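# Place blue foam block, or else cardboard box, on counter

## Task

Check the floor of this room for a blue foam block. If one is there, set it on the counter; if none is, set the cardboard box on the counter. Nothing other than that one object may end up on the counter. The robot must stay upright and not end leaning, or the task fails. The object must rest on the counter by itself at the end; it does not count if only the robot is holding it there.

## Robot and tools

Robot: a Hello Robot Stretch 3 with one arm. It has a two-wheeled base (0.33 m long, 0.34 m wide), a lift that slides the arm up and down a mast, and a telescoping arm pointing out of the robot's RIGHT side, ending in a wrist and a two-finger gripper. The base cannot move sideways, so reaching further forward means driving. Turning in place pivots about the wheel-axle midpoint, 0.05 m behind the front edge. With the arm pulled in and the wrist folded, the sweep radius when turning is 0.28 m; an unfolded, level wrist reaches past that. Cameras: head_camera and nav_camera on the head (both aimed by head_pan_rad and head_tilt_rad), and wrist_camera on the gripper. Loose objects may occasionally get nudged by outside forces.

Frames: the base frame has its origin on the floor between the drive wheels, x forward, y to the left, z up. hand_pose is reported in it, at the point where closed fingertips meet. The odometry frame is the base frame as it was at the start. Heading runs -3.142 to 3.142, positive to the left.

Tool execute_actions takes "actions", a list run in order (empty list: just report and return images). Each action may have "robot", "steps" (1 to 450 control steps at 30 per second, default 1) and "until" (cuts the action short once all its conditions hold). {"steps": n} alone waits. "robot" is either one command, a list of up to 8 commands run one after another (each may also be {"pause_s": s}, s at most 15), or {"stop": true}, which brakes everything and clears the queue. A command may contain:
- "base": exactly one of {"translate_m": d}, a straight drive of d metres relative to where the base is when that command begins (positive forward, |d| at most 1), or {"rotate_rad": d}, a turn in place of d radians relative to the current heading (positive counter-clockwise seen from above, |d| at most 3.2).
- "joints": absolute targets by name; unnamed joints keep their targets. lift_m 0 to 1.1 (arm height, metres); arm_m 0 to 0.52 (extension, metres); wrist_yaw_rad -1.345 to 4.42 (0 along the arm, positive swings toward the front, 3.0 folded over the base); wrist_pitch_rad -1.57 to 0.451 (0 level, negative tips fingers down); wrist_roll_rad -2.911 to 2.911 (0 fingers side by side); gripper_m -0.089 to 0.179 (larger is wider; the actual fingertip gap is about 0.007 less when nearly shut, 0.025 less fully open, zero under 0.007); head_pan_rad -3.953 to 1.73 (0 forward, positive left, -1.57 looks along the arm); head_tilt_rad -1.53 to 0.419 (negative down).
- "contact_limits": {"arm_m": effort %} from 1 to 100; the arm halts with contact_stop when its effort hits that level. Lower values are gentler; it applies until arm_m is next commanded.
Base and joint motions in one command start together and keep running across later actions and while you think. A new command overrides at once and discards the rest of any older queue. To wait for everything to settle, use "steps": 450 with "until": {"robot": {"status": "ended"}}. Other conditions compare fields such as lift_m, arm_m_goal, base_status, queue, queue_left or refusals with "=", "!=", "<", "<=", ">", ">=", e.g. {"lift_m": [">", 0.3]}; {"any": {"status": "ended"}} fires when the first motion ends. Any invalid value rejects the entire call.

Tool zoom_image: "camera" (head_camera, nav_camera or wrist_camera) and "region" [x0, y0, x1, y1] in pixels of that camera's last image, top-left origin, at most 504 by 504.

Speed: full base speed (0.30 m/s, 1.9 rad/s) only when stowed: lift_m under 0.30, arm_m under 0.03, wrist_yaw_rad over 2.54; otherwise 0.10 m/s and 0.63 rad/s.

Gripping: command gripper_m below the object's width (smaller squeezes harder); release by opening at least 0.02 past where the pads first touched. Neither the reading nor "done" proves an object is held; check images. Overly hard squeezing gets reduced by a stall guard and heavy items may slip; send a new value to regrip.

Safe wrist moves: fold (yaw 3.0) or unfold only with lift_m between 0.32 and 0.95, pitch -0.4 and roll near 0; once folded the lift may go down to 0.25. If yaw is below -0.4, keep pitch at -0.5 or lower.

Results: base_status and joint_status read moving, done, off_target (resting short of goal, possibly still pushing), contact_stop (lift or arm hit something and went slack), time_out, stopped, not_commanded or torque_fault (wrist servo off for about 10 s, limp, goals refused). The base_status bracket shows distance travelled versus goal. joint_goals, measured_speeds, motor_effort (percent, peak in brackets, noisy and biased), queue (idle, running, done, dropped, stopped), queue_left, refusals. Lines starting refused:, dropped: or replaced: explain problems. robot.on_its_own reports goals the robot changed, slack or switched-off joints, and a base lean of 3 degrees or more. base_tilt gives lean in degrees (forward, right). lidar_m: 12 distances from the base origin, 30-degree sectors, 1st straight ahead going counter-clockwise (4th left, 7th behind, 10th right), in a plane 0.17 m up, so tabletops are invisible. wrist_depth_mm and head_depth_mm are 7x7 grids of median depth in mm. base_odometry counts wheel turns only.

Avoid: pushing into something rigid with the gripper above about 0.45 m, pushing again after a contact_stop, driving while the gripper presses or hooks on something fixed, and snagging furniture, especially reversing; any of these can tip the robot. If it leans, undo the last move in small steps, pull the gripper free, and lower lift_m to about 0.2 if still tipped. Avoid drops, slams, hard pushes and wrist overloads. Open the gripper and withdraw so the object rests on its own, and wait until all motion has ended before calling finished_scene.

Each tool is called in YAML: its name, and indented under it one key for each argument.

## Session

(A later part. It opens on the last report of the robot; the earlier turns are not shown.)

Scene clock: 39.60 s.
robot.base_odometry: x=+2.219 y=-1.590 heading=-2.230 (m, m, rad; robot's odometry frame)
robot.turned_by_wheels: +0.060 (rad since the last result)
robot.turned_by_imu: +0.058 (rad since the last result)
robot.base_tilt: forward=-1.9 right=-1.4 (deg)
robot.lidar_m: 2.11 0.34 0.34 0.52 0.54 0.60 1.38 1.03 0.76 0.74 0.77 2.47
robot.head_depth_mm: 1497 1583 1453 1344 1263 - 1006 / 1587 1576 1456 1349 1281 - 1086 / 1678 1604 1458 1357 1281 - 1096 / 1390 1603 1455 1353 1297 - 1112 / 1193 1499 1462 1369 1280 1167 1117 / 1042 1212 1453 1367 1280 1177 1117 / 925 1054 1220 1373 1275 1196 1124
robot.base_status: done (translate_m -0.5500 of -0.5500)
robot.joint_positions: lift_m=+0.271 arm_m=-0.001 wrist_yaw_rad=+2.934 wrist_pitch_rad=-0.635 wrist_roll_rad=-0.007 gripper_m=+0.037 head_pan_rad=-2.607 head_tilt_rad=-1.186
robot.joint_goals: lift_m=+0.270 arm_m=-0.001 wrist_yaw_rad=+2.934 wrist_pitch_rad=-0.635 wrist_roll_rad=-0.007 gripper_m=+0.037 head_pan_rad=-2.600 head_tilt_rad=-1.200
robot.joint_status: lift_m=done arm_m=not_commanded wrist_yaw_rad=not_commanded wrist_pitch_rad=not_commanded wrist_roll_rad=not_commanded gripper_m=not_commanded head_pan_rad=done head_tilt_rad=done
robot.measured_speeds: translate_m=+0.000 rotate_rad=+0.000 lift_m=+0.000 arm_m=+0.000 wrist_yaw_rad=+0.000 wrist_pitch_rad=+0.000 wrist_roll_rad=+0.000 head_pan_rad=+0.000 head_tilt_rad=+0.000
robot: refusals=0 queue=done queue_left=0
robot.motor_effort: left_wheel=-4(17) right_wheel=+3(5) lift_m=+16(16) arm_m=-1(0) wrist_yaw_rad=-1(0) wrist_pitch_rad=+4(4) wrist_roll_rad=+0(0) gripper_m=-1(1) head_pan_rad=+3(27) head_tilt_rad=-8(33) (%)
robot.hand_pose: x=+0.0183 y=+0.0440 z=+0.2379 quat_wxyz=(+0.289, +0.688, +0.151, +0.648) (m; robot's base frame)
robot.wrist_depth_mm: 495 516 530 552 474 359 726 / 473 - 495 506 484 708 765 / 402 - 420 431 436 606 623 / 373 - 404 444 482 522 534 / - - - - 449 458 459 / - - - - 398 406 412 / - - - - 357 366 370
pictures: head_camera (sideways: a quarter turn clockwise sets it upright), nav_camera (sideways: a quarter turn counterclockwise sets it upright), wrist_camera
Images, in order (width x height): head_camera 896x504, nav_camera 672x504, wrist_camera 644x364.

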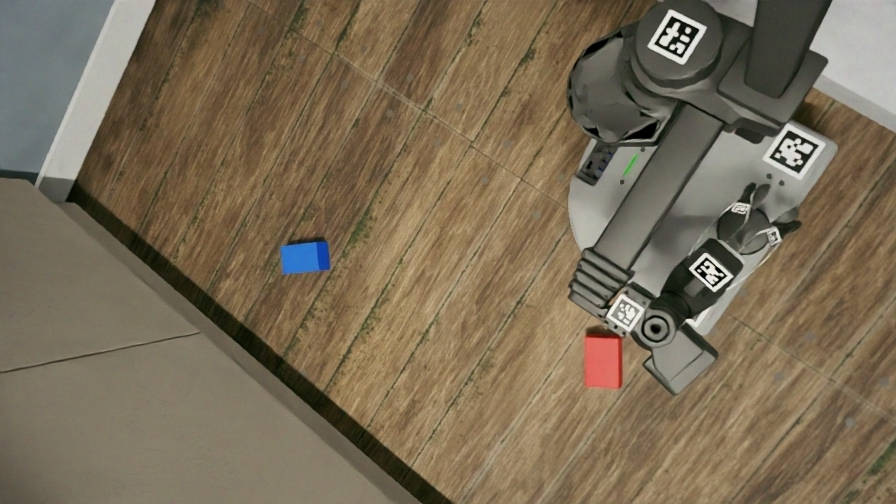

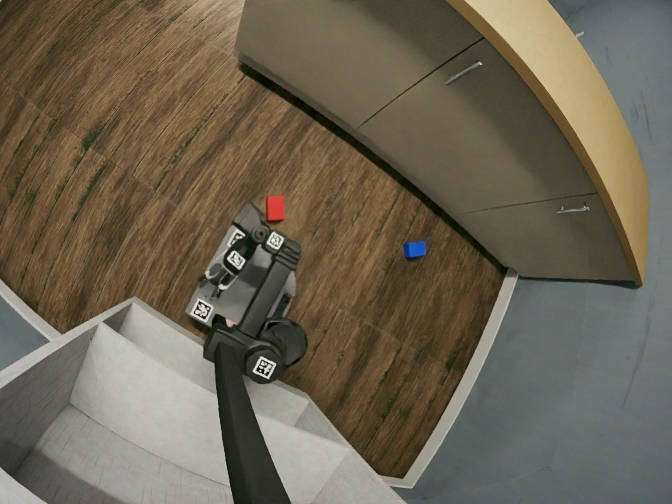

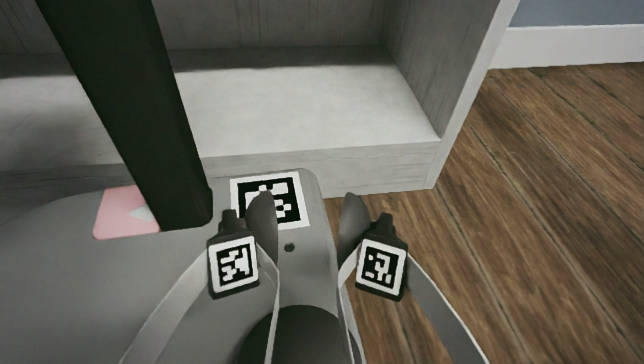

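execute_actions:
  actions:
    - {"robot":[{"base":{"translate_m":-0.6},"joints":{"head_pan_rad":-1.6,"head_tilt_rad":-1.25}},{"joints":{"lift_m":0.45,"wrist_pitch_rad":-0.4}},{"joints":{"wrist_yaw_rad":0,"gripper_m":0.15}},{"joints":{"wrist_pitch_rad":-1.57,"arm_m":0.1}}],"steps":450,"until":{"robot":{"status":"ended"}}}

Scene clock: 50.20 s.
robot.base_odometry: x=+2.586 y=-1.116 heading=-2.230 (m, m, rad; robot's odometry frame)
robot.turned_by_wheels: +0.000 (rad since the last result)
robot.turned_by_imu: -0.003 (rad since the last result)
robot.base_tilt: forward=-1.9 right=-1.4 (deg)
robot.lidar_m: 2.16 0.74 0.56 0.28 0.63 0.81 0.78 0.82 0.75 0.73 0.76 1.05
robot.head_depth_mm: 805 1013 1384 1312 1240 1179 - / 808 1014 1385 1346 - - - / 809 1020 1400 - 1258 - - / 810 1020 1394 1342 1251 1184 1113 / 811 1026 1397 1341 1261 1187 1123 / 814 1032 1409 1342 1261 1187 1136 / 815 1028 1418 1344 1263 1194 1128
robot.base_status: done (translate_m -0.6000 of -0.6000)
robot.joint_positions: lift_m=+0.449 arm_m=+0.100 wrist_yaw_rad=+0.002 wrist_pitch_rad=-1.562 wrist_roll_rad=-0.007 gripper_m=+0.150 head_pan_rad=-1.606 head_tilt_rad=-1.235
robot.joint_goals: lift_m=+0.450 arm_m=+0.100 wrist_yaw_rad=+0.000 wrist_pitch_rad=-1.570 wrist_roll_rad=-0.007 gripper_m=+0.150 head_pan_rad=-1.600 head_tilt_rad=-1.250
robot.joint_status: lift_m=done arm_m=done wrist_yaw_rad=done wrist_pitch_rad=done wrist_roll_rad=not_commanded gripper_m=done head_pan_rad=done head_tilt_rad=done
robot.measured_speeds: translate_m=+0.000 rotate_rad=+0.000 lift_m=+0.000 arm_m=+0.000 wrist_yaw_rad=+0.000 wrist_pitch_rad=+0.000 wrist_roll_rad=+0.000 head_pan_rad=+0.000 head_tilt_rad=+0.000
robot: refusals=0 queue=done queue_left=0
robot.motor_effort: left_wheel=-4(16) right_wheel=+2(5) lift_m=+53(56) arm_m=+4(4) wrist_yaw_rad=-1(6) wrist_pitch_rad=-3(7) wrist_roll_rad=+0(0) gripper_m=+1(97) head_pan_rad=+2(37) head_tilt_rad=-8(17) (%)
robot.hand_pose: x=-0.0217 y=-0.2228 z=+0.3316 quat_wxyz=(+0.505, +0.500, -0.500, -0.496) (m; robot's base frame)
robot.wrist_depth_mm: 431 439 439 449 451 462 466 / 444 456 458 465 467 476 478 / 459 465 469 479 484 491 495 / 474 474 484 491 496 506 512 / 485 492 499 - - 519 528 / 501 518 518 - - - 547 / 521 531 536 - - 561 567
pictures: head_camera (sideways: a quarter turn clockwise sets it upright), nav_camera (sideways: a quarter turn counterclockwise sets it upright), wrist_camera
Images, in order (width x height): head_camera 896x504, nav_camera 672x504, wrist_camera 644x364.

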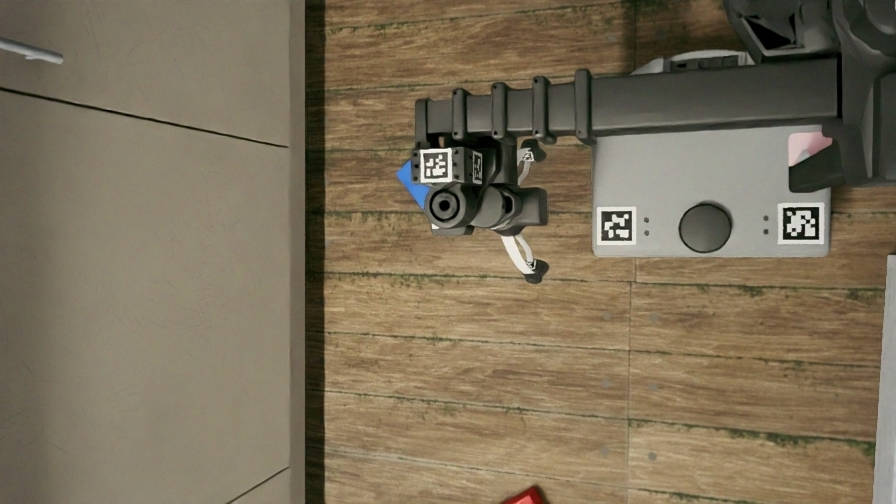

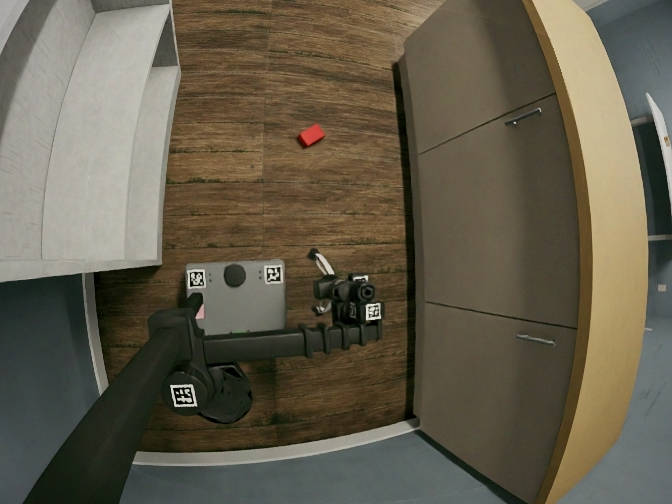

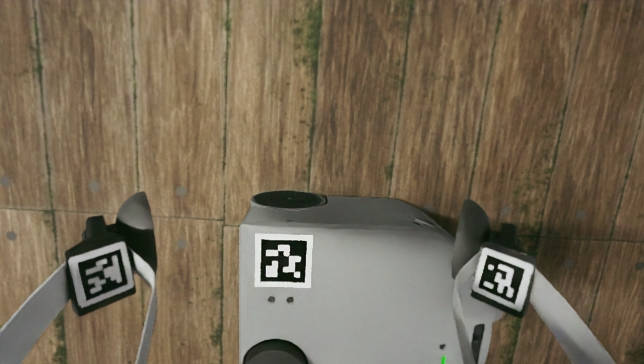

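execute_actions:
  actions:
    - {"robot":{"joints":{"arm_m":0.36,"lift_m":0.35}},"steps":450,"until":{"robot":{"status":"ended"}}}

Scene clock: 53.40 s.
robot.base_odometry: x=+2.586 y=-1.116 heading=-2.230 (m, m, rad; robot's odometry frame)
robot.turned_by_wheels: +0.000 (rad since the last result)
robot.turned_by_imu: +0.000 (rad since the last result)
robot.base_tilt: forward=-1.9 right=-1.4 (deg)
robot.lidar_m: 2.17 0.75 0.56 0.28 0.63 0.81 0.79 0.82 0.75 0.73 0.76 1.06
robot.head_depth_mm: 804 1010 1381 1321 1241 1180 - / 808 1011 1384 1322 1254 - - / 810 1014 - 1313 1263 - - / 809 1018 1398 1334 1264 1186 1113 / 812 1023 1406 1336 1259 1181 1126 / 814 1026 1402 1340 1264 1193 1126 / 815 1032 1407 1346 1265 1195 1126
robot.base_status: done (translate_m -0.6000 of -0.6000)
robot.joint_positions: lift_m=+0.351 arm_m=+0.360 wrist_yaw_rad=+0.001 wrist_pitch_rad=-1.563 wrist_roll_rad=-0.007 gripper_m=+0.150 head_pan_rad=-1.606 head_tilt_rad=-1.235
robot.joint_goals: lift_m=+0.350 arm_m=+0.360 wrist_yaw_rad=+0.000 wrist_pitch_rad=-1.570 wrist_roll_rad=-0.007 gripper_m=+0.150 head_pan_rad=-1.600 head_tilt_rad=-1.250
robot.joint_status: lift_m=done arm_m=done wrist_yaw_rad=done wrist_pitch_rad=done wrist_roll_rad=not_commanded gripper_m=done head_pan_rad=done head_tilt_rad=done
robot.measured_speeds: translate_m=+0.000 rotate_rad=+0.000 lift_m=+0.000 arm_m=+0.000 wrist_yaw_rad=+0.000 wrist_pitch_rad=+0.000 wrist_roll_rad=+0.000 head_pan_rad=+0.000 head_tilt_rad=+0.000
robot: refusals=0 queue=done queue_left=0
robot.motor_effort: left_wheel=-3(3) right_wheel=+2(2) lift_m=+16(53) arm_m=+5(5) wrist_yaw_rad=-2(3) wrist_pitch_rad=-2(3) wrist_roll_rad=+0(0) gripper_m=+1(0) head_pan_rad=+3(3) head_tilt_rad=-9(8) (%)
robot.hand_pose: x=-0.0217 y=-0.4824 z=+0.2329 quat_wxyz=(+0.504, +0.500, -0.499, -0.496) (m; robot's base frame)
robot.wrist_depth_mm: 346 351 354 357 364 366 371 / 356 358 364 368 372 376 381 / 366 371 374 376 379 391 394 / 376 385 387 393 398 403 407 / 390 393 401 409 411 418 424 / 401 414 412 419 428 - 441 / 421 425 424 435 441 448 453
pictures: head_camera (sideways: a quarter turn clockwise sets it upright), nav_camera (sideways: a quarter turn counterclockwise sets it upright), wrist_camera
Images, in order (width x height): head_camera 896x504, nav_camera 672x504, wrist_camera 644x364.

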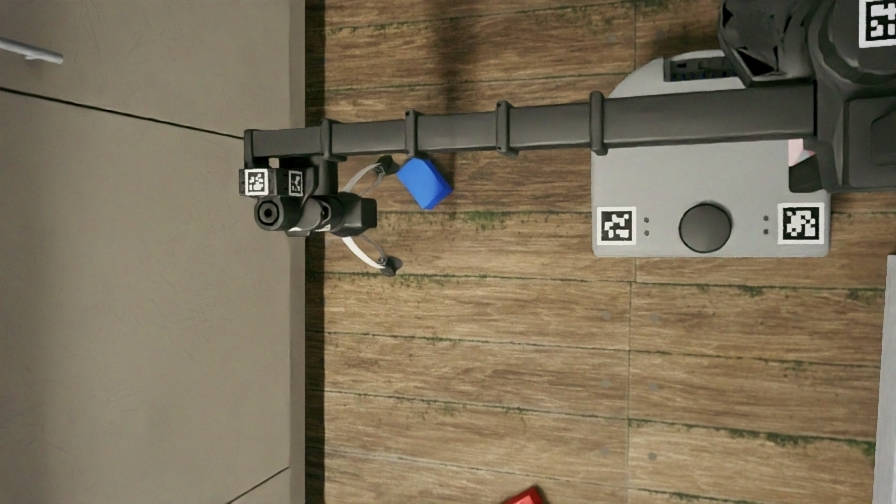

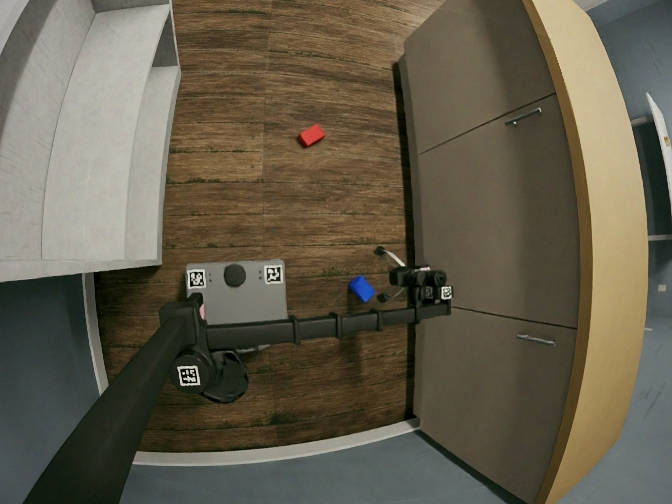

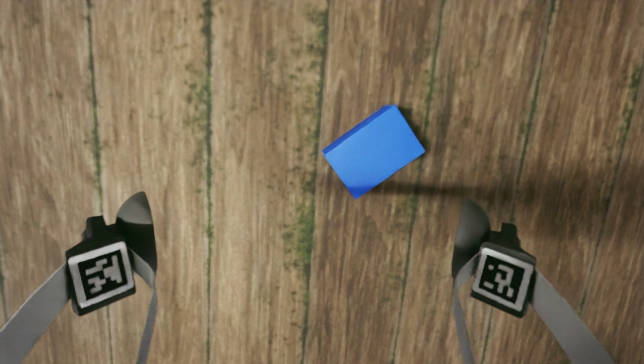

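execute_actions:
  actions:
    - {"robot":{"base":{"translate_m":-0.075},"joints":{"arm_m":0.375,"lift_m":0.24,"wrist_roll_rad":1.0}},"steps":450,"until":{"robot":{"status":"ended"}}}

Scene clock: 55.47 s.
robot.base_odometry: x=+2.632 y=-1.057 heading=-2.230 (m, m, rad; robot's odometry frame)
robot.turned_by_wheels: +0.000 (rad since the last result)
robot.turned_by_imu: +0.000 (rad since the last result)
robot.base_tilt: forward=-1.9 right=-1.4 (deg)
robot.lidar_m: 0.94 0.75 0.31 0.53 0.63 0.73 0.71 0.74 0.75 0.73 0.76 1.06
robot.head_depth_mm: 804 1008 1378 1322 1239 1183 - / 803 1012 1396 1328 1256 - - / 808 1017 1189 1320 1268 - - / 806 1021 1402 1322 1263 1190 1108 / 809 1017 1404 1337 1260 1186 1124 / 812 1023 1403 1342 1259 1192 1123 / 814 1026 1407 1353 1276 1197 1134
robot.base_status: done (translate_m -0.0750 of -0.0750)
robot.joint_positions: lift_m=+0.241 arm_m=+0.375 wrist_yaw_rad=+0.001 wrist_pitch_rad=-1.564 wrist_roll_rad=+0.995 gripper_m=+0.150 head_pan_rad=-1.606 head_tilt_rad=-1.235
robot.joint_goals: lift_m=+0.240 arm_m=+0.375 wrist_yaw_rad=+0.000 wrist_pitch_rad=-1.570 wrist_roll_rad=+1.000 gripper_m=+0.150 head_pan_rad=-1.600 head_tilt_rad=-1.250
robot.joint_status: lift_m=done arm_m=done wrist_yaw_rad=done wrist_pitch_rad=done wrist_roll_rad=done gripper_m=done head_pan_rad=done head_tilt_rad=done
robot.measured_speeds: translate_m=+0.000 rotate_rad=+0.000 lift_m=+0.000 arm_m=+0.000 wrist_yaw_rad=+0.000 wrist_pitch_rad=+0.000 wrist_roll_rad=+0.000 head_pan_rad=+0.000 head_tilt_rad=+0.000
robot: refusals=0 queue=done queue_left=0
robot.motor_effort: left_wheel=-4(8) right_wheel=+2(4) lift_m=+16(15) arm_m=+5(7) wrist_yaw_rad=-2(2) wrist_pitch_rad=-2(2) wrist_roll_rad=+2(3) gripper_m=+0(0) head_pan_rad=+3(3) head_tilt_rad=-9(9) (%)
robot.hand_pose: x=-0.0217 y=-0.4971 z=+0.1229 quat_wxyz=(+0.202, +0.200, -0.680, -0.676) (m; robot's base frame)
robot.wrist_depth_mm: 252 251 254 258 258 261 262 / 259 260 262 264 266 270 271 / 266 267 270 270 275 279 281 / 274 277 278 238 285 287 291 / 284 286 288 246 294 295 299 / - 298 299 302 306 - 311 / 307 308 311 312 317 321 324
pictures: head_camera (sideways: a quarter turn clockwise sets it upright), nav_camera (sideways: a quarter turn counterclockwise sets it upright), wrist_camera
Images, in order (width x height): head_camera 896x504, nav_camera 672x504, wrist_camera 644x364.

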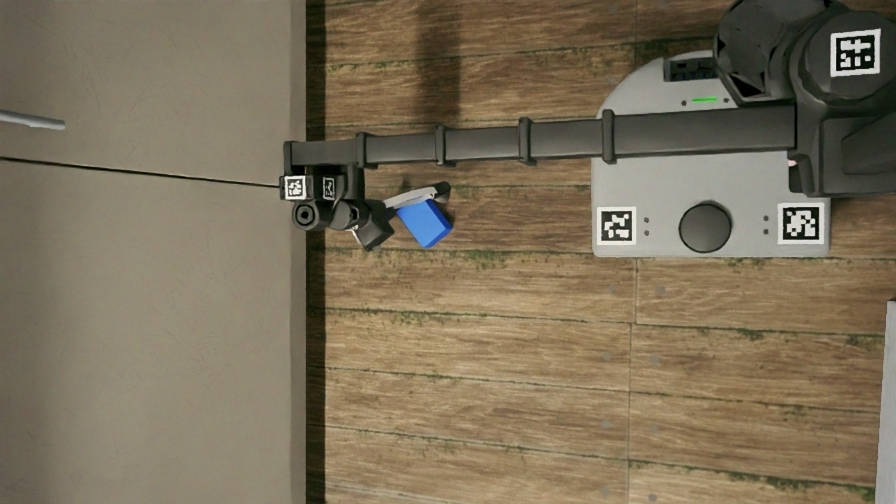

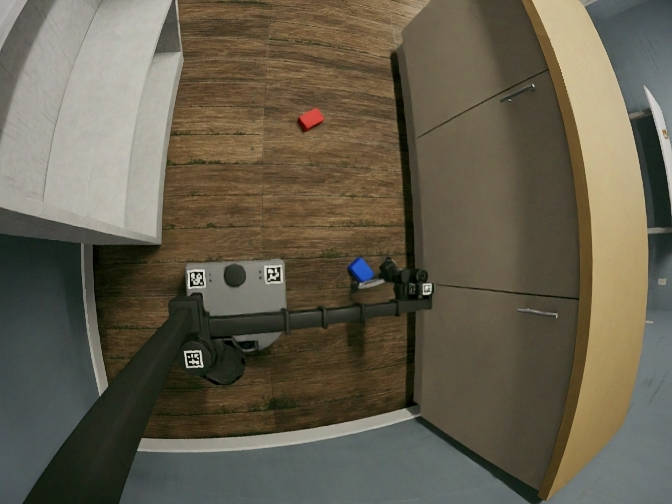

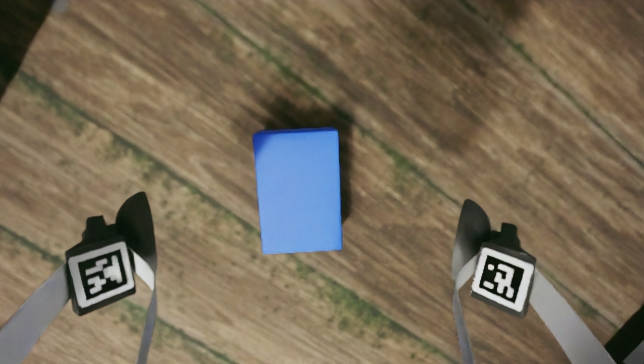

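execute_actions:
  actions:
    - {"robot":{"joints":{"lift_m":0.148}},"steps":450,"until":{"robot":{"status":"ended"}}}

Scene clock: 57.13 s.
robot.base_odometry: x=+2.632 y=-1.057 heading=-2.230 (m, m, rad; robot's odometry frame)
robot.turned_by_wheels: +0.000 (rad since the last result)
robot.turned_by_imu: +0.000 (rad since the last result)
robot.base_tilt: forward=-2.0 right=-1.3 (deg)
robot.lidar_m: 0.94 0.75 0.31 0.53 0.63 0.73 0.71 0.74 0.75 0.73 0.76 1.05
robot.head_depth_mm: 803 1007 1372 1324 1242 1176 1103 / 802 1013 1378 1320 1252 - - / 806 1013 1250 1316 1272 - - / 807 1021 1399 1320 1260 1185 1110 / 810 1017 1402 1342 1260 1190 1122 / 812 1025 1406 1339 1263 1188 1126 / 813 1024 1421 1351 1266 1192 1127
robot.base_status: done (translate_m -0.0750 of -0.0750)
robot.joint_positions: lift_m=+0.149 arm_m=+0.375 wrist_yaw_rad=+0.001 wrist_pitch_rad=-1.564 wrist_roll_rad=+0.995 gripper_m=+0.150 head_pan_rad=-1.606 head_tilt_rad=-1.235
robot.joint_goals: lift_m=+0.148 arm_m=+0.375 wrist_yaw_rad=+0.000 wrist_pitch_rad=-1.570 wrist_roll_rad=+1.000 gripper_m=+0.150 head_pan_rad=-1.600 head_tilt_rad=-1.250
robot.joint_status: lift_m=done arm_m=done wrist_yaw_rad=done wrist_pitch_rad=done wrist_roll_rad=done gripper_m=done head_pan_rad=done head_tilt_rad=done
robot.measured_speeds: translate_m=+0.000 rotate_rad=+0.000 lift_m=+0.000 arm_m=+0.000 wrist_yaw_rad=+0.000 wrist_pitch_rad=+0.000 wrist_roll_rad=+0.000 head_pan_rad=+0.000 head_tilt_rad=+0.000
robot: refusals=0 queue=done queue_left=0
robot.motor_effort: left_wheel=-4(4) right_wheel=+3(2) lift_m=+16(17) arm_m=+4(4) wrist_yaw_rad=-2(1) wrist_pitch_rad=-2(2) wrist_roll_rad=+2(2) gripper_m=+1(0) head_pan_rad=+2(3) head_tilt_rad=-9(8) (%)
robot.hand_pose: x=-0.0217 y=-0.4971 z=+0.0309 quat_wxyz=(+0.202, +0.200, -0.680, -0.676) (m; robot's base frame)
robot.wrist_depth_mm: 168 169 171 172 174 175 176 / 173 174 176 177 179 180 182 / 178 180 179 181 184 186 188 / 184 185 144 144 191 192 194 / 189 192 149 149 198 199 202 / - 200 196 154 205 - 209 / 204 206 208 210 212 215 217
pictures: head_camera (sideways: a quarter turn clockwise sets it upright), nav_camera (sideways: a quarter turn counterclockwise sets it upright), wrist_camera
Images, in order (width x height): head_camera 896x504, nav_camera 672x504, wrist_camera 644x364.

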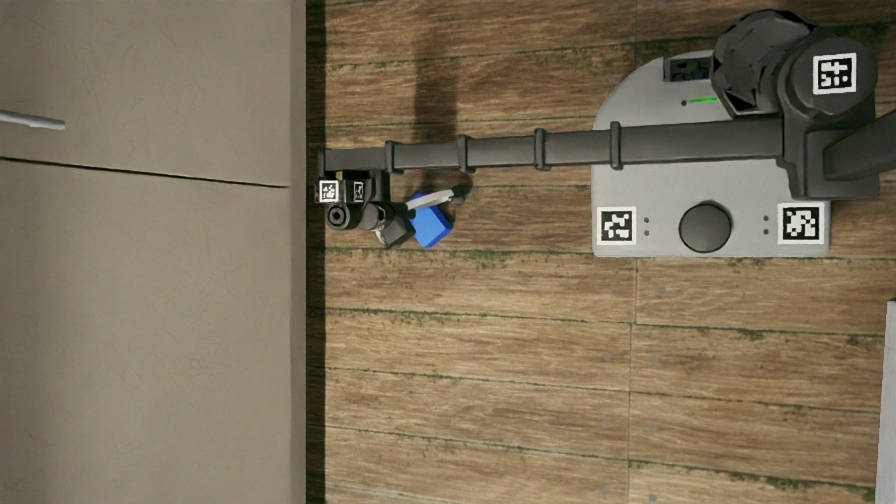

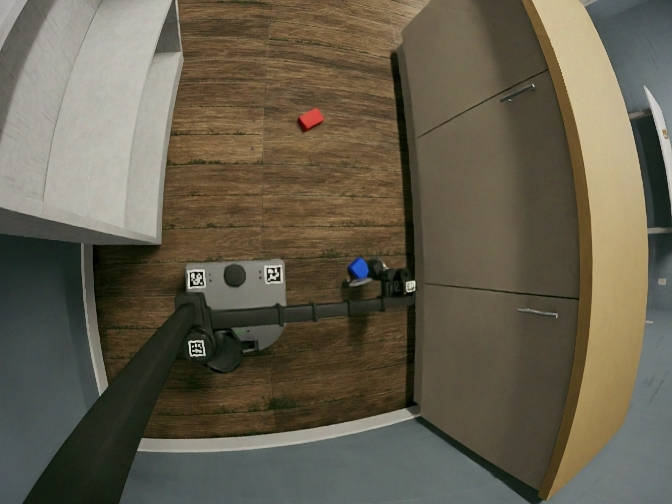

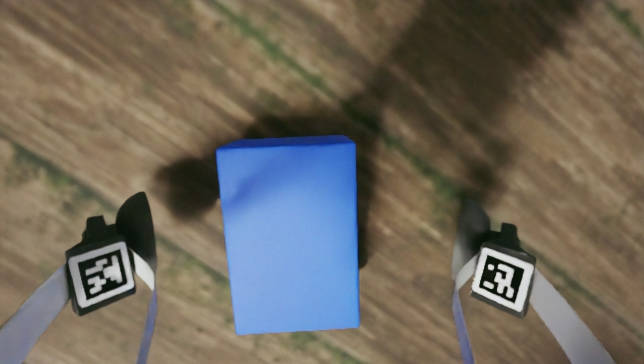

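execute_actions:
  actions:
    - {"robot":[{"joints":{"gripper_m":0.02}},{"joints":{"lift_m":0.3}},{"joints":{"lift_m":1.09,"arm_m":0.05,"head_tilt_rad":-0.6}}],"steps":450,"until":{"robot":{"status":"ended"}}}

Scene clock: 68.97 s.
robot.base_odometry: x=+2.632 y=-1.057 heading=-2.230 (m, m, rad; robot's odometry frame)
robot.turned_by_wheels: +0.000 (rad since the last result)
robot.turned_by_imu: -0.002 (rad since the last result)
robot.base_tilt: forward=-1.9 right=-1.4 (deg)
robot.lidar_m: 0.94 0.75 0.31 0.53 0.63 0.73 0.71 0.74 0.75 0.73 0.76 1.05
robot.head_depth_mm: - - - - - 1102 1242 / - - - - - - 288 / - - - - - - 295 / 3466 3838 910 832 - - 295 / 3553 3773 909 829 917 1161 1246 / 3531 3833 908 836 965 1135 1245 / 3589 3836 907 838 965 1140 1246
robot.base_status: done (translate_m -0.0750 of -0.0750)
robot.joint_positions: lift_m=+1.089 arm_m=+0.050 wrist_yaw_rad=+0.001 wrist_pitch_rad=-1.564 wrist_roll_rad=+0.996 gripper_m=+0.021 head_pan_rad=-1.606 head_tilt_rad=-0.606
robot.joint_goals: lift_m=+1.090 arm_m=+0.050 wrist_yaw_rad=+0.000 wrist_pitch_rad=-1.570 wrist_roll_rad=+1.000 gripper_m=+0.020 head_pan_rad=-1.600 head_tilt_rad=-0.600
robot.joint_status: lift_m=done arm_m=done wrist_yaw_rad=done wrist_pitch_rad=done wrist_roll_rad=done gripper_m=done head_pan_rad=done head_tilt_rad=done
robot.measured_speeds: translate_m=+0.000 rotate_rad=+0.000 lift_m=+0.000 arm_m=+0.000 wrist_yaw_rad=+0.000 wrist_pitch_rad=+0.000 wrist_roll_rad=+0.000 head_pan_rad=+0.000 head_tilt_rad=+0.000
robot: refusals=0 queue=done queue_left=0
robot.motor_effort: left_wheel=-3(4) right_wheel=+2(3) lift_m=+53(57) arm_m=-5(5) wrist_yaw_rad=-1(1) wrist_pitch_rad=-2(2) wrist_roll_rad=+2(2) gripper_m=-20(100) head_pan_rad=+3(3) head_tilt_rad=+4(40) (%)
robot.hand_pose: x=-0.0217 y=-0.1729 z=+0.9717 quat_wxyz=(+0.202, +0.200, -0.680, -0.676) (m; robot's base frame)
robot.wrist_depth_mm: 654 - - - - - 864 / 741 - - - - - - / 853 - - 178 - - - / - - - 140 - - 976 / - - 144 145 - - 860 / - - - 150 - - 770 / - - - - 751 849 759
pictures: head_camera (sideways: a quarter turn clockwise sets it upright), nav_camera (sideways: a quarter turn counterclockwise sets it upright), wrist_camera
Images, in order (width x height): head_camera 896x504, nav_camera 672x504, wrist_camera 644x364.

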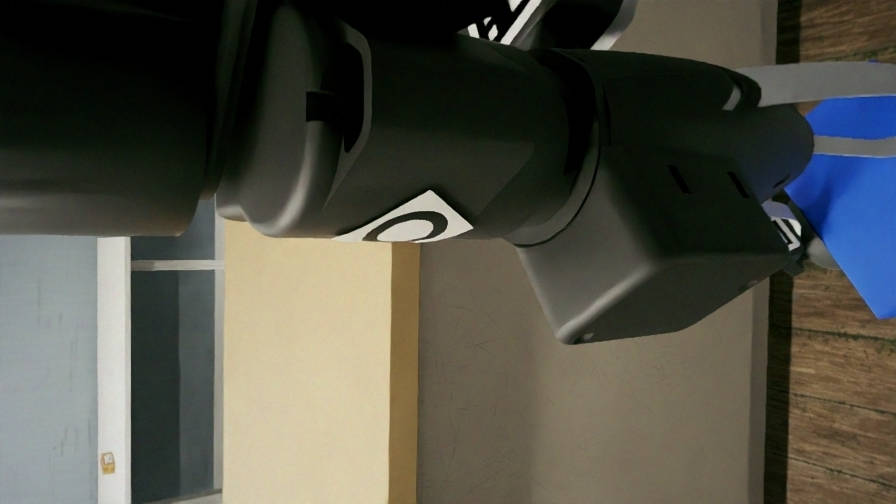

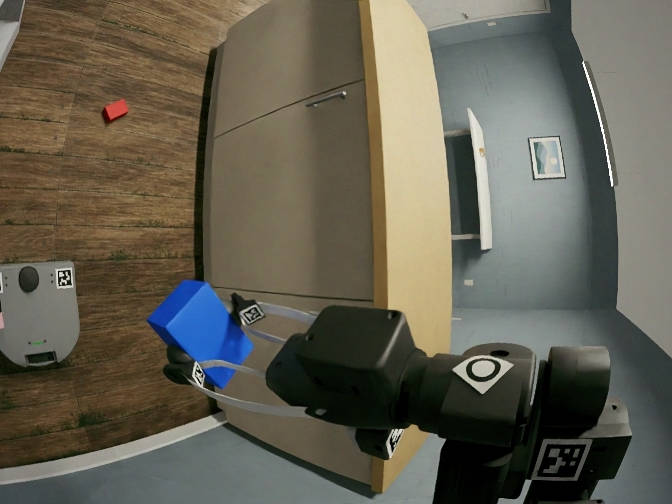

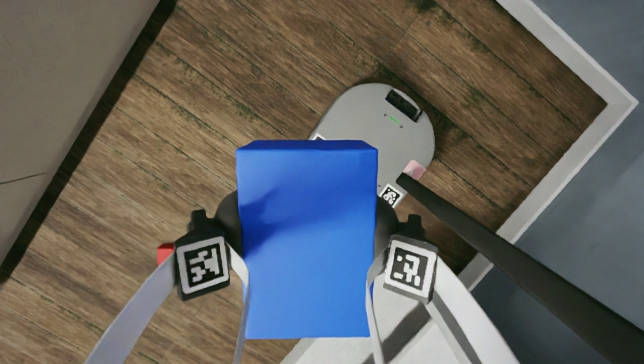

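execute_actions:
  actions:
    - {"robot":[{"joints":{"wrist_roll_rad":0,"wrist_pitch_rad":0,"lift_m":0.95}},{"joints":{"arm_m":0.51}}],"steps":450,"until":{"robot":{"status":"ended"}}}

Scene clock: 75.70 s.
robot.base_odometry: x=+2.632 y=-1.057 heading=-2.230 (m, m, rad; robot's odometry frame)
robot.turned_by_wheels: +0.000 (rad since the last result)
robot.turned_by_imu: -0.001 (rad since the last result)
robot.base_tilt: forward=-2.0 right=-1.4 (deg)
robot.lidar_m: 0.94 0.75 0.31 0.53 0.63 0.73 0.71 0.74 0.75 0.73 0.76 1.05
robot.head_depth_mm: 2550 2349 - 826 941 1106 1242 / 3504 3584 862 823 944 1111 1243 / 3485 - 864 822 949 1113 1236 / 3488 3494 885 828 952 1123 1246 / 3501 3797 908 829 958 1129 1249 / 3558 3899 910 836 961 1133 1245 / 3519 3779 908 838 967 1138 1241
robot.base_status: done (translate_m -0.0750 of -0.0750)
robot.joint_positions: lift_m=+0.951 arm_m=+0.510 wrist_yaw_rad=+0.001 wrist_pitch_rad=-0.029 wrist_roll_rad=+0.005 gripper_m=+0.021 head_pan_rad=-1.606 head_tilt_rad=-0.606
robot.joint_goals: lift_m=+0.950 arm_m=+0.510 wrist_yaw_rad=+0.000 wrist_pitch_rad=+0.000 wrist_roll_rad=+0.000 gripper_m=+0.020 head_pan_rad=-1.600 head_tilt_rad=-0.600
robot.joint_status: lift_m=done arm_m=done wrist_yaw_rad=done wrist_pitch_rad=done wrist_roll_rad=done gripper_m=done head_pan_rad=done head_tilt_rad=done
robot.measured_speeds: translate_m=+0.000 rotate_rad=+0.000 lift_m=+0.000 arm_m=+0.000 wrist_yaw_rad=+0.000 wrist_pitch_rad=+0.000 wrist_roll_rad=+0.000 head_pan_rad=+0.000 head_tilt_rad=+0.000
robot: refusals=0 queue=done queue_left=0
robot.motor_effort: left_wheel=-3(3) right_wheel=+2(2) lift_m=+16(53) arm_m=+5(5) wrist_yaw_rad=-1(1) wrist_pitch_rad=+10(10) wrist_roll_rad=-2(4) gripper_m=-20(20) head_pan_rad=+3(3) head_tilt_rad=+4(4) (%)
robot.hand_pose: x=-0.0211 y=-0.9100 z=+1.0578 quat_wxyz=(+0.706, +0.011, -0.708, -0.010) (m; robot's base frame)
robot.wrist_depth_mm: - - - - - - 824 / - - - - - - 827 / - - - - - - 823 / - - - 140 - - 831 / 506 514 144 145 546 551 560 / 369 375 246 149 353 395 398 / 291 295 284 155 304 305 308
pictures: head_camera (sideways: a quarter turn clockwise sets it upright), nav_camera (sideways: a quarter turn counterclockwise sets it upright), wrist_camera
Images, in order (width x height): head_camera 896x504, nav_camera 672x504, wrist_camera 644x364.

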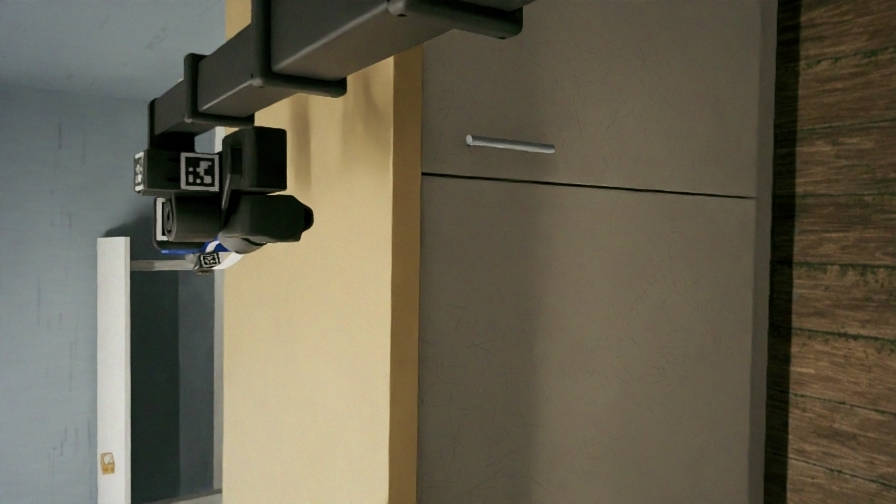

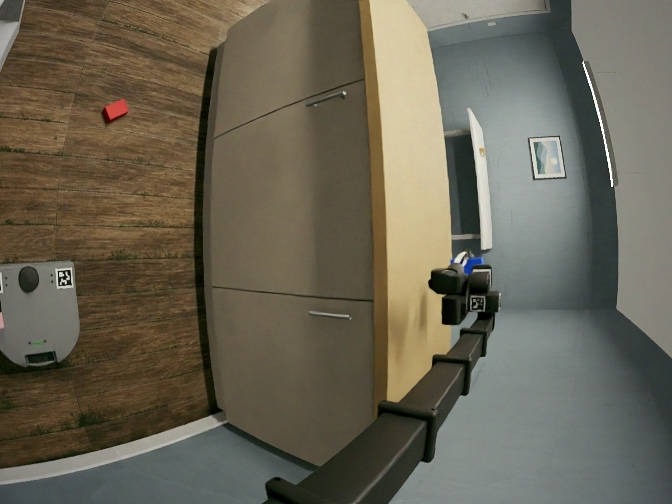

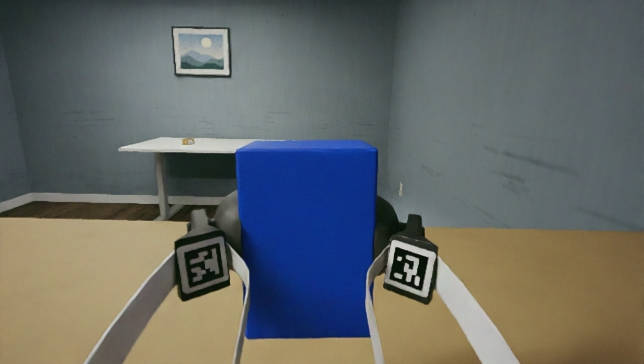

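execute_actions:
  actions:
    - {"robot":{"joints":{"lift_m":0.855}},"steps":450,"until":{"robot":{"status":"ended"}}}

Scene clock: 77.53 s.
robot.base_odometry: x=+2.632 y=-1.057 heading=-2.230 (m, m, rad; robot's odometry frame)
robot.turned_by_wheels: +0.000 (rad since the last result)
robot.turned_by_imu: +0.000 (rad since the last result)
robot.base_tilt: forward=-1.9 right=-1.4 (deg)
robot.lidar_m: 0.94 0.75 0.31 0.53 0.63 0.73 0.71 0.74 0.75 0.73 0.76 1.06
robot.head_depth_mm: 2562 2354 906 760 - 1151 1232 / 3463 3549 - 824 946 1101 1239 / 3589 3768 - 826 953 1115 1240 / 3509 3801 860 829 950 1124 1249 / 3528 3866 905 832 958 1125 1242 / 3525 3792 905 834 960 1133 1248 / 3529 3838 911 839 963 1147 1246
robot.base_status: done (translate_m -0.0750 of -0.0750)
robot.joint_positions: lift_m=+0.856 arm_m=+0.510 wrist_yaw_rad=+0.001 wrist_pitch_rad=-0.029 wrist_roll_rad=+0.005 gripper_m=+0.021 head_pan_rad=-1.606 head_tilt_rad=-0.606
robot.joint_goals: lift_m=+0.855 arm_m=+0.510 wrist_yaw_rad=+0.000 wrist_pitch_rad=+0.000 wrist_roll_rad=+0.000 gripper_m=+0.020 head_pan_rad=-1.600 head_tilt_rad=-0.600
robot.joint_status: lift_m=done arm_m=done wrist_yaw_rad=done wrist_pitch_rad=done wrist_roll_rad=done gripper_m=done head_pan_rad=done head_tilt_rad=done
robot.measured_speeds: translate_m=+0.000 rotate_rad=+0.000 lift_m=+0.000 arm_m=+0.000 wrist_yaw_rad=+0.000 wrist_pitch_rad=+0.000 wrist_roll_rad=+0.000 head_pan_rad=+0.000 head_tilt_rad=+0.000
robot: refusals=0 queue=done queue_left=0
robot.motor_effort: left_wheel=-4(3) right_wheel=+2(2) lift_m=+16(17) arm_m=+6(5) wrist_yaw_rad=-1(1) wrist_pitch_rad=+10(10) wrist_roll_rad=-2(2) gripper_m=-20(20) head_pan_rad=+4(2) head_tilt_rad=+3(3) (%)
robot.hand_pose: x=-0.0211 y=-0.9100 z=+0.9628 quat_wxyz=(+0.706, +0.011, -0.708, -0.010) (m; robot's base frame)
robot.wrist_depth_mm: - - - - - - 822 / - - - - - - 825 / - - - - - - 817 / 445 452 370 141 490 507 524 / 280 285 144 145 301 305 310 / 204 207 170 150 194 219 220 / 162 163 157 154 168 169 170
pictures: head_camera (sideways: a quarter turn clockwise sets it upright), nav_camera (sideways: a quarter turn counterclockwise sets it upright), wrist_camera
Images, in order (width x height): head_camera 896x504, nav_camera 672x504, wrist_camera 644x364.

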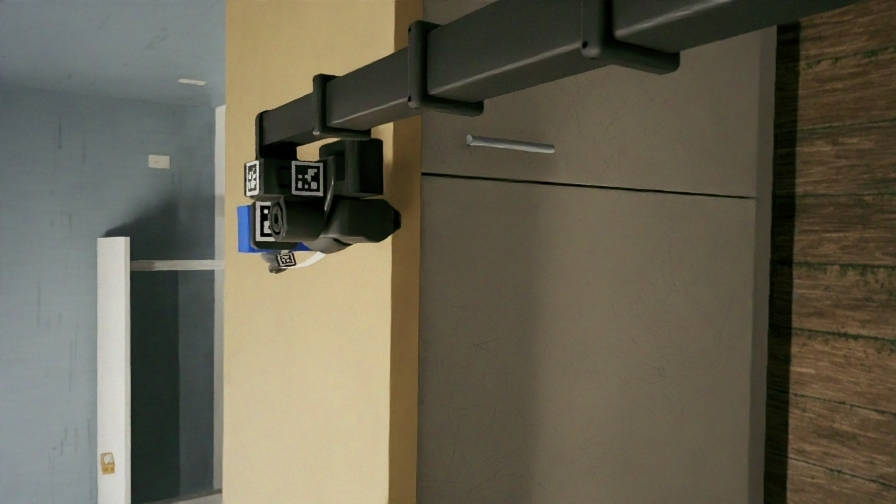

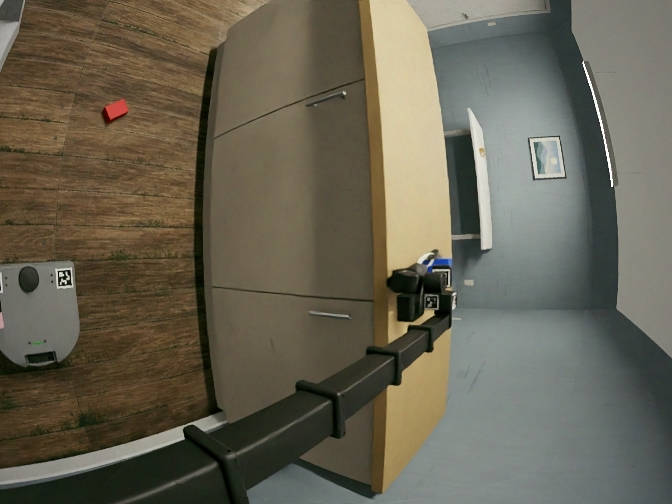

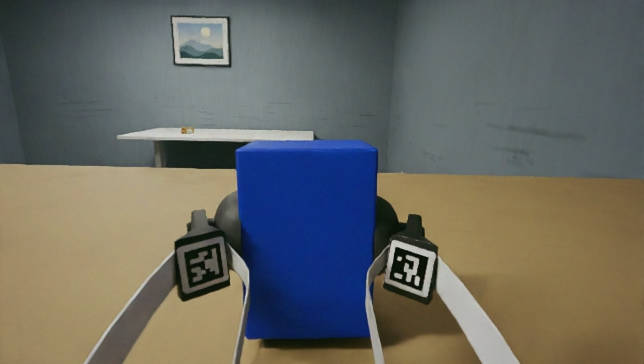

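Gap is about 8 mm.

execute_actions:
  actions:
    - {"robot":[{"joints":{"lift_m":0.848}},{"joints":{"gripper_m":0.12}},{"joints":{"arm_m":0.38}}],"steps":450,"until":{"robot":{"status":"ended"}}}

Scene clock: 81.87 s.
robot.base_odometry: x=+2.632 y=-1.057 heading=-2.230 (m, m, rad; robot's odometry frame)
robot.turned_by_wheels: +0.000 (rad since the last result)
robot.turned_by_imu: -0.001 (rad since the last result)
robot.base_tilt: forward=-2.0 right=-1.4 (deg)
robot.lidar_m: 0.94 0.75 0.31 0.53 0.63 0.73 0.71 0.74 0.75 0.73 0.76 1.05
robot.head_depth_mm: 2514 2332 907 802 - 1110 1232 / 3502 3531 1012 - 963 1112 1245 / 3565 3742 1011 872 947 1117 1244 / 3496 3792 907 846 950 1123 1254 / 3474 3886 910 829 959 1127 1242 / 3498 3832 908 834 962 1136 1247 / 3538 3864 913 836 962 1137 1251
robot.base_status: done (translate_m -0.0750 of -0.0750)
robot.joint_positions: lift_m=+0.849 arm_m=+0.380 wrist_yaw_rad=+0.001 wrist_pitch_rad=-0.022 wrist_roll_rad=+0.004 gripper_m=+0.120 head_pan_rad=-1.606 head_tilt_rad=-0.606
robot.joint_goals: lift_m=+0.848 arm_m=+0.380 wrist_yaw_rad=+0.000 wrist_pitch_rad=+0.000 wrist_roll_rad=+0.000 gripper_m=+0.120 head_pan_rad=-1.600 head_tilt_rad=-0.600
robot.joint_status: lift_m=done arm_m=done wrist_yaw_rad=done wrist_pitch_rad=done wrist_roll_rad=done gripper_m=done head_pan_rad=done head_tilt_rad=done
robot.measured_speeds: translate_m=+0.000 rotate_rad=+0.000 lift_m=+0.000 arm_m=+0.000 wrist_yaw_rad=+0.000 wrist_pitch_rad=+0.000 wrist_roll_rad=+0.000 head_pan_rad=+0.000 head_tilt_rad=+0.000
robot: refusals=0 queue=done queue_left=0
robot.motor_effort: left_wheel=-3(3) right_wheel=+3(3) lift_m=+16(15) arm_m=-5(5) wrist_yaw_rad=-1(1) wrist_pitch_rad=+7(10) wrist_roll_rad=-2(2) gripper_m=+0(89) head_pan_rad=+2(3) head_tilt_rad=+3(3) (%)
robot.hand_pose: x=-0.0211 y=-0.7810 z=+0.9577 quat_wxyz=(+0.706, +0.008, -0.708, -0.007) (m; robot's base frame)
robot.wrist_depth_mm: - - - - - - 822 / - - - - - - 813 / - - - 268 - - 815 / 436 448 458 276 485 503 516 / 271 296 281 280 288 298 300 / 207 185 202 205 205 216 213 / - 157 158 160 161 162 164
pictures: head_camera (sideways: a quarter turn clockwise sets it upright), nav_camera (sideways: a quarter turn counterclockwise sets it upright), wrist_camera
Images, in order (width x height): head_camera 896x504, nav_camera 672x504, wrist_camera 644x364.

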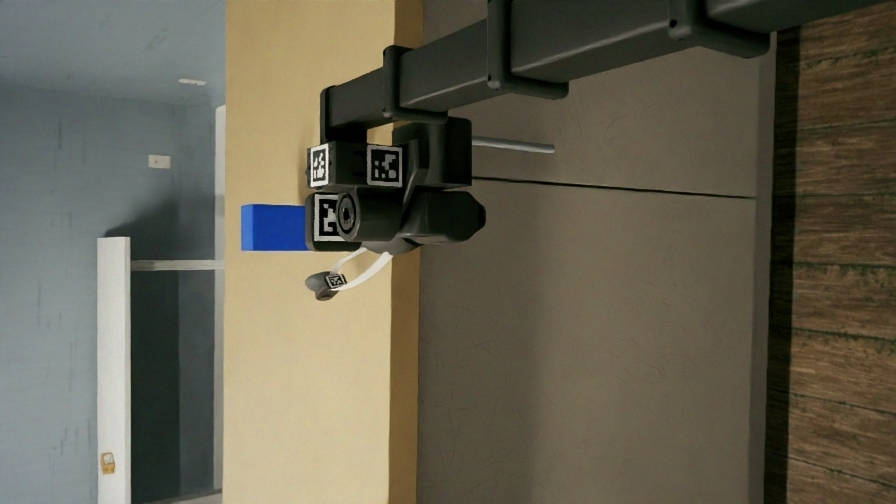

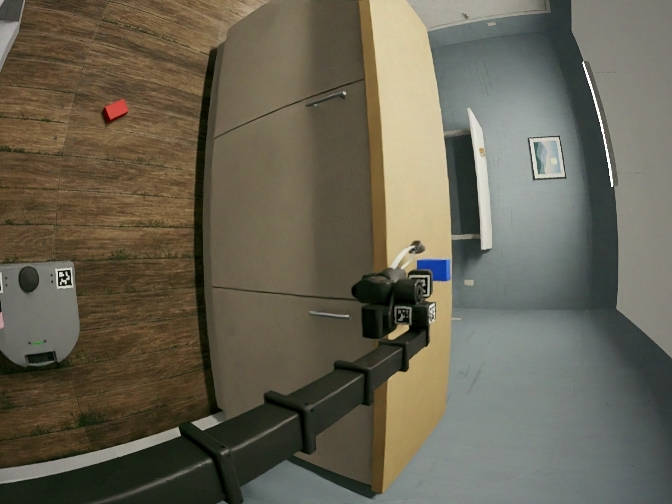

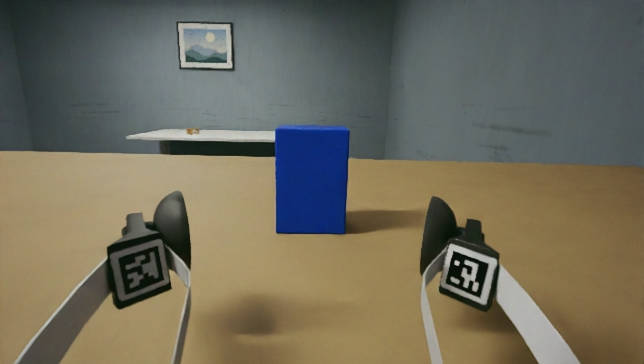

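finished_scene:
  scene: 1

The scene is finished: the task was done.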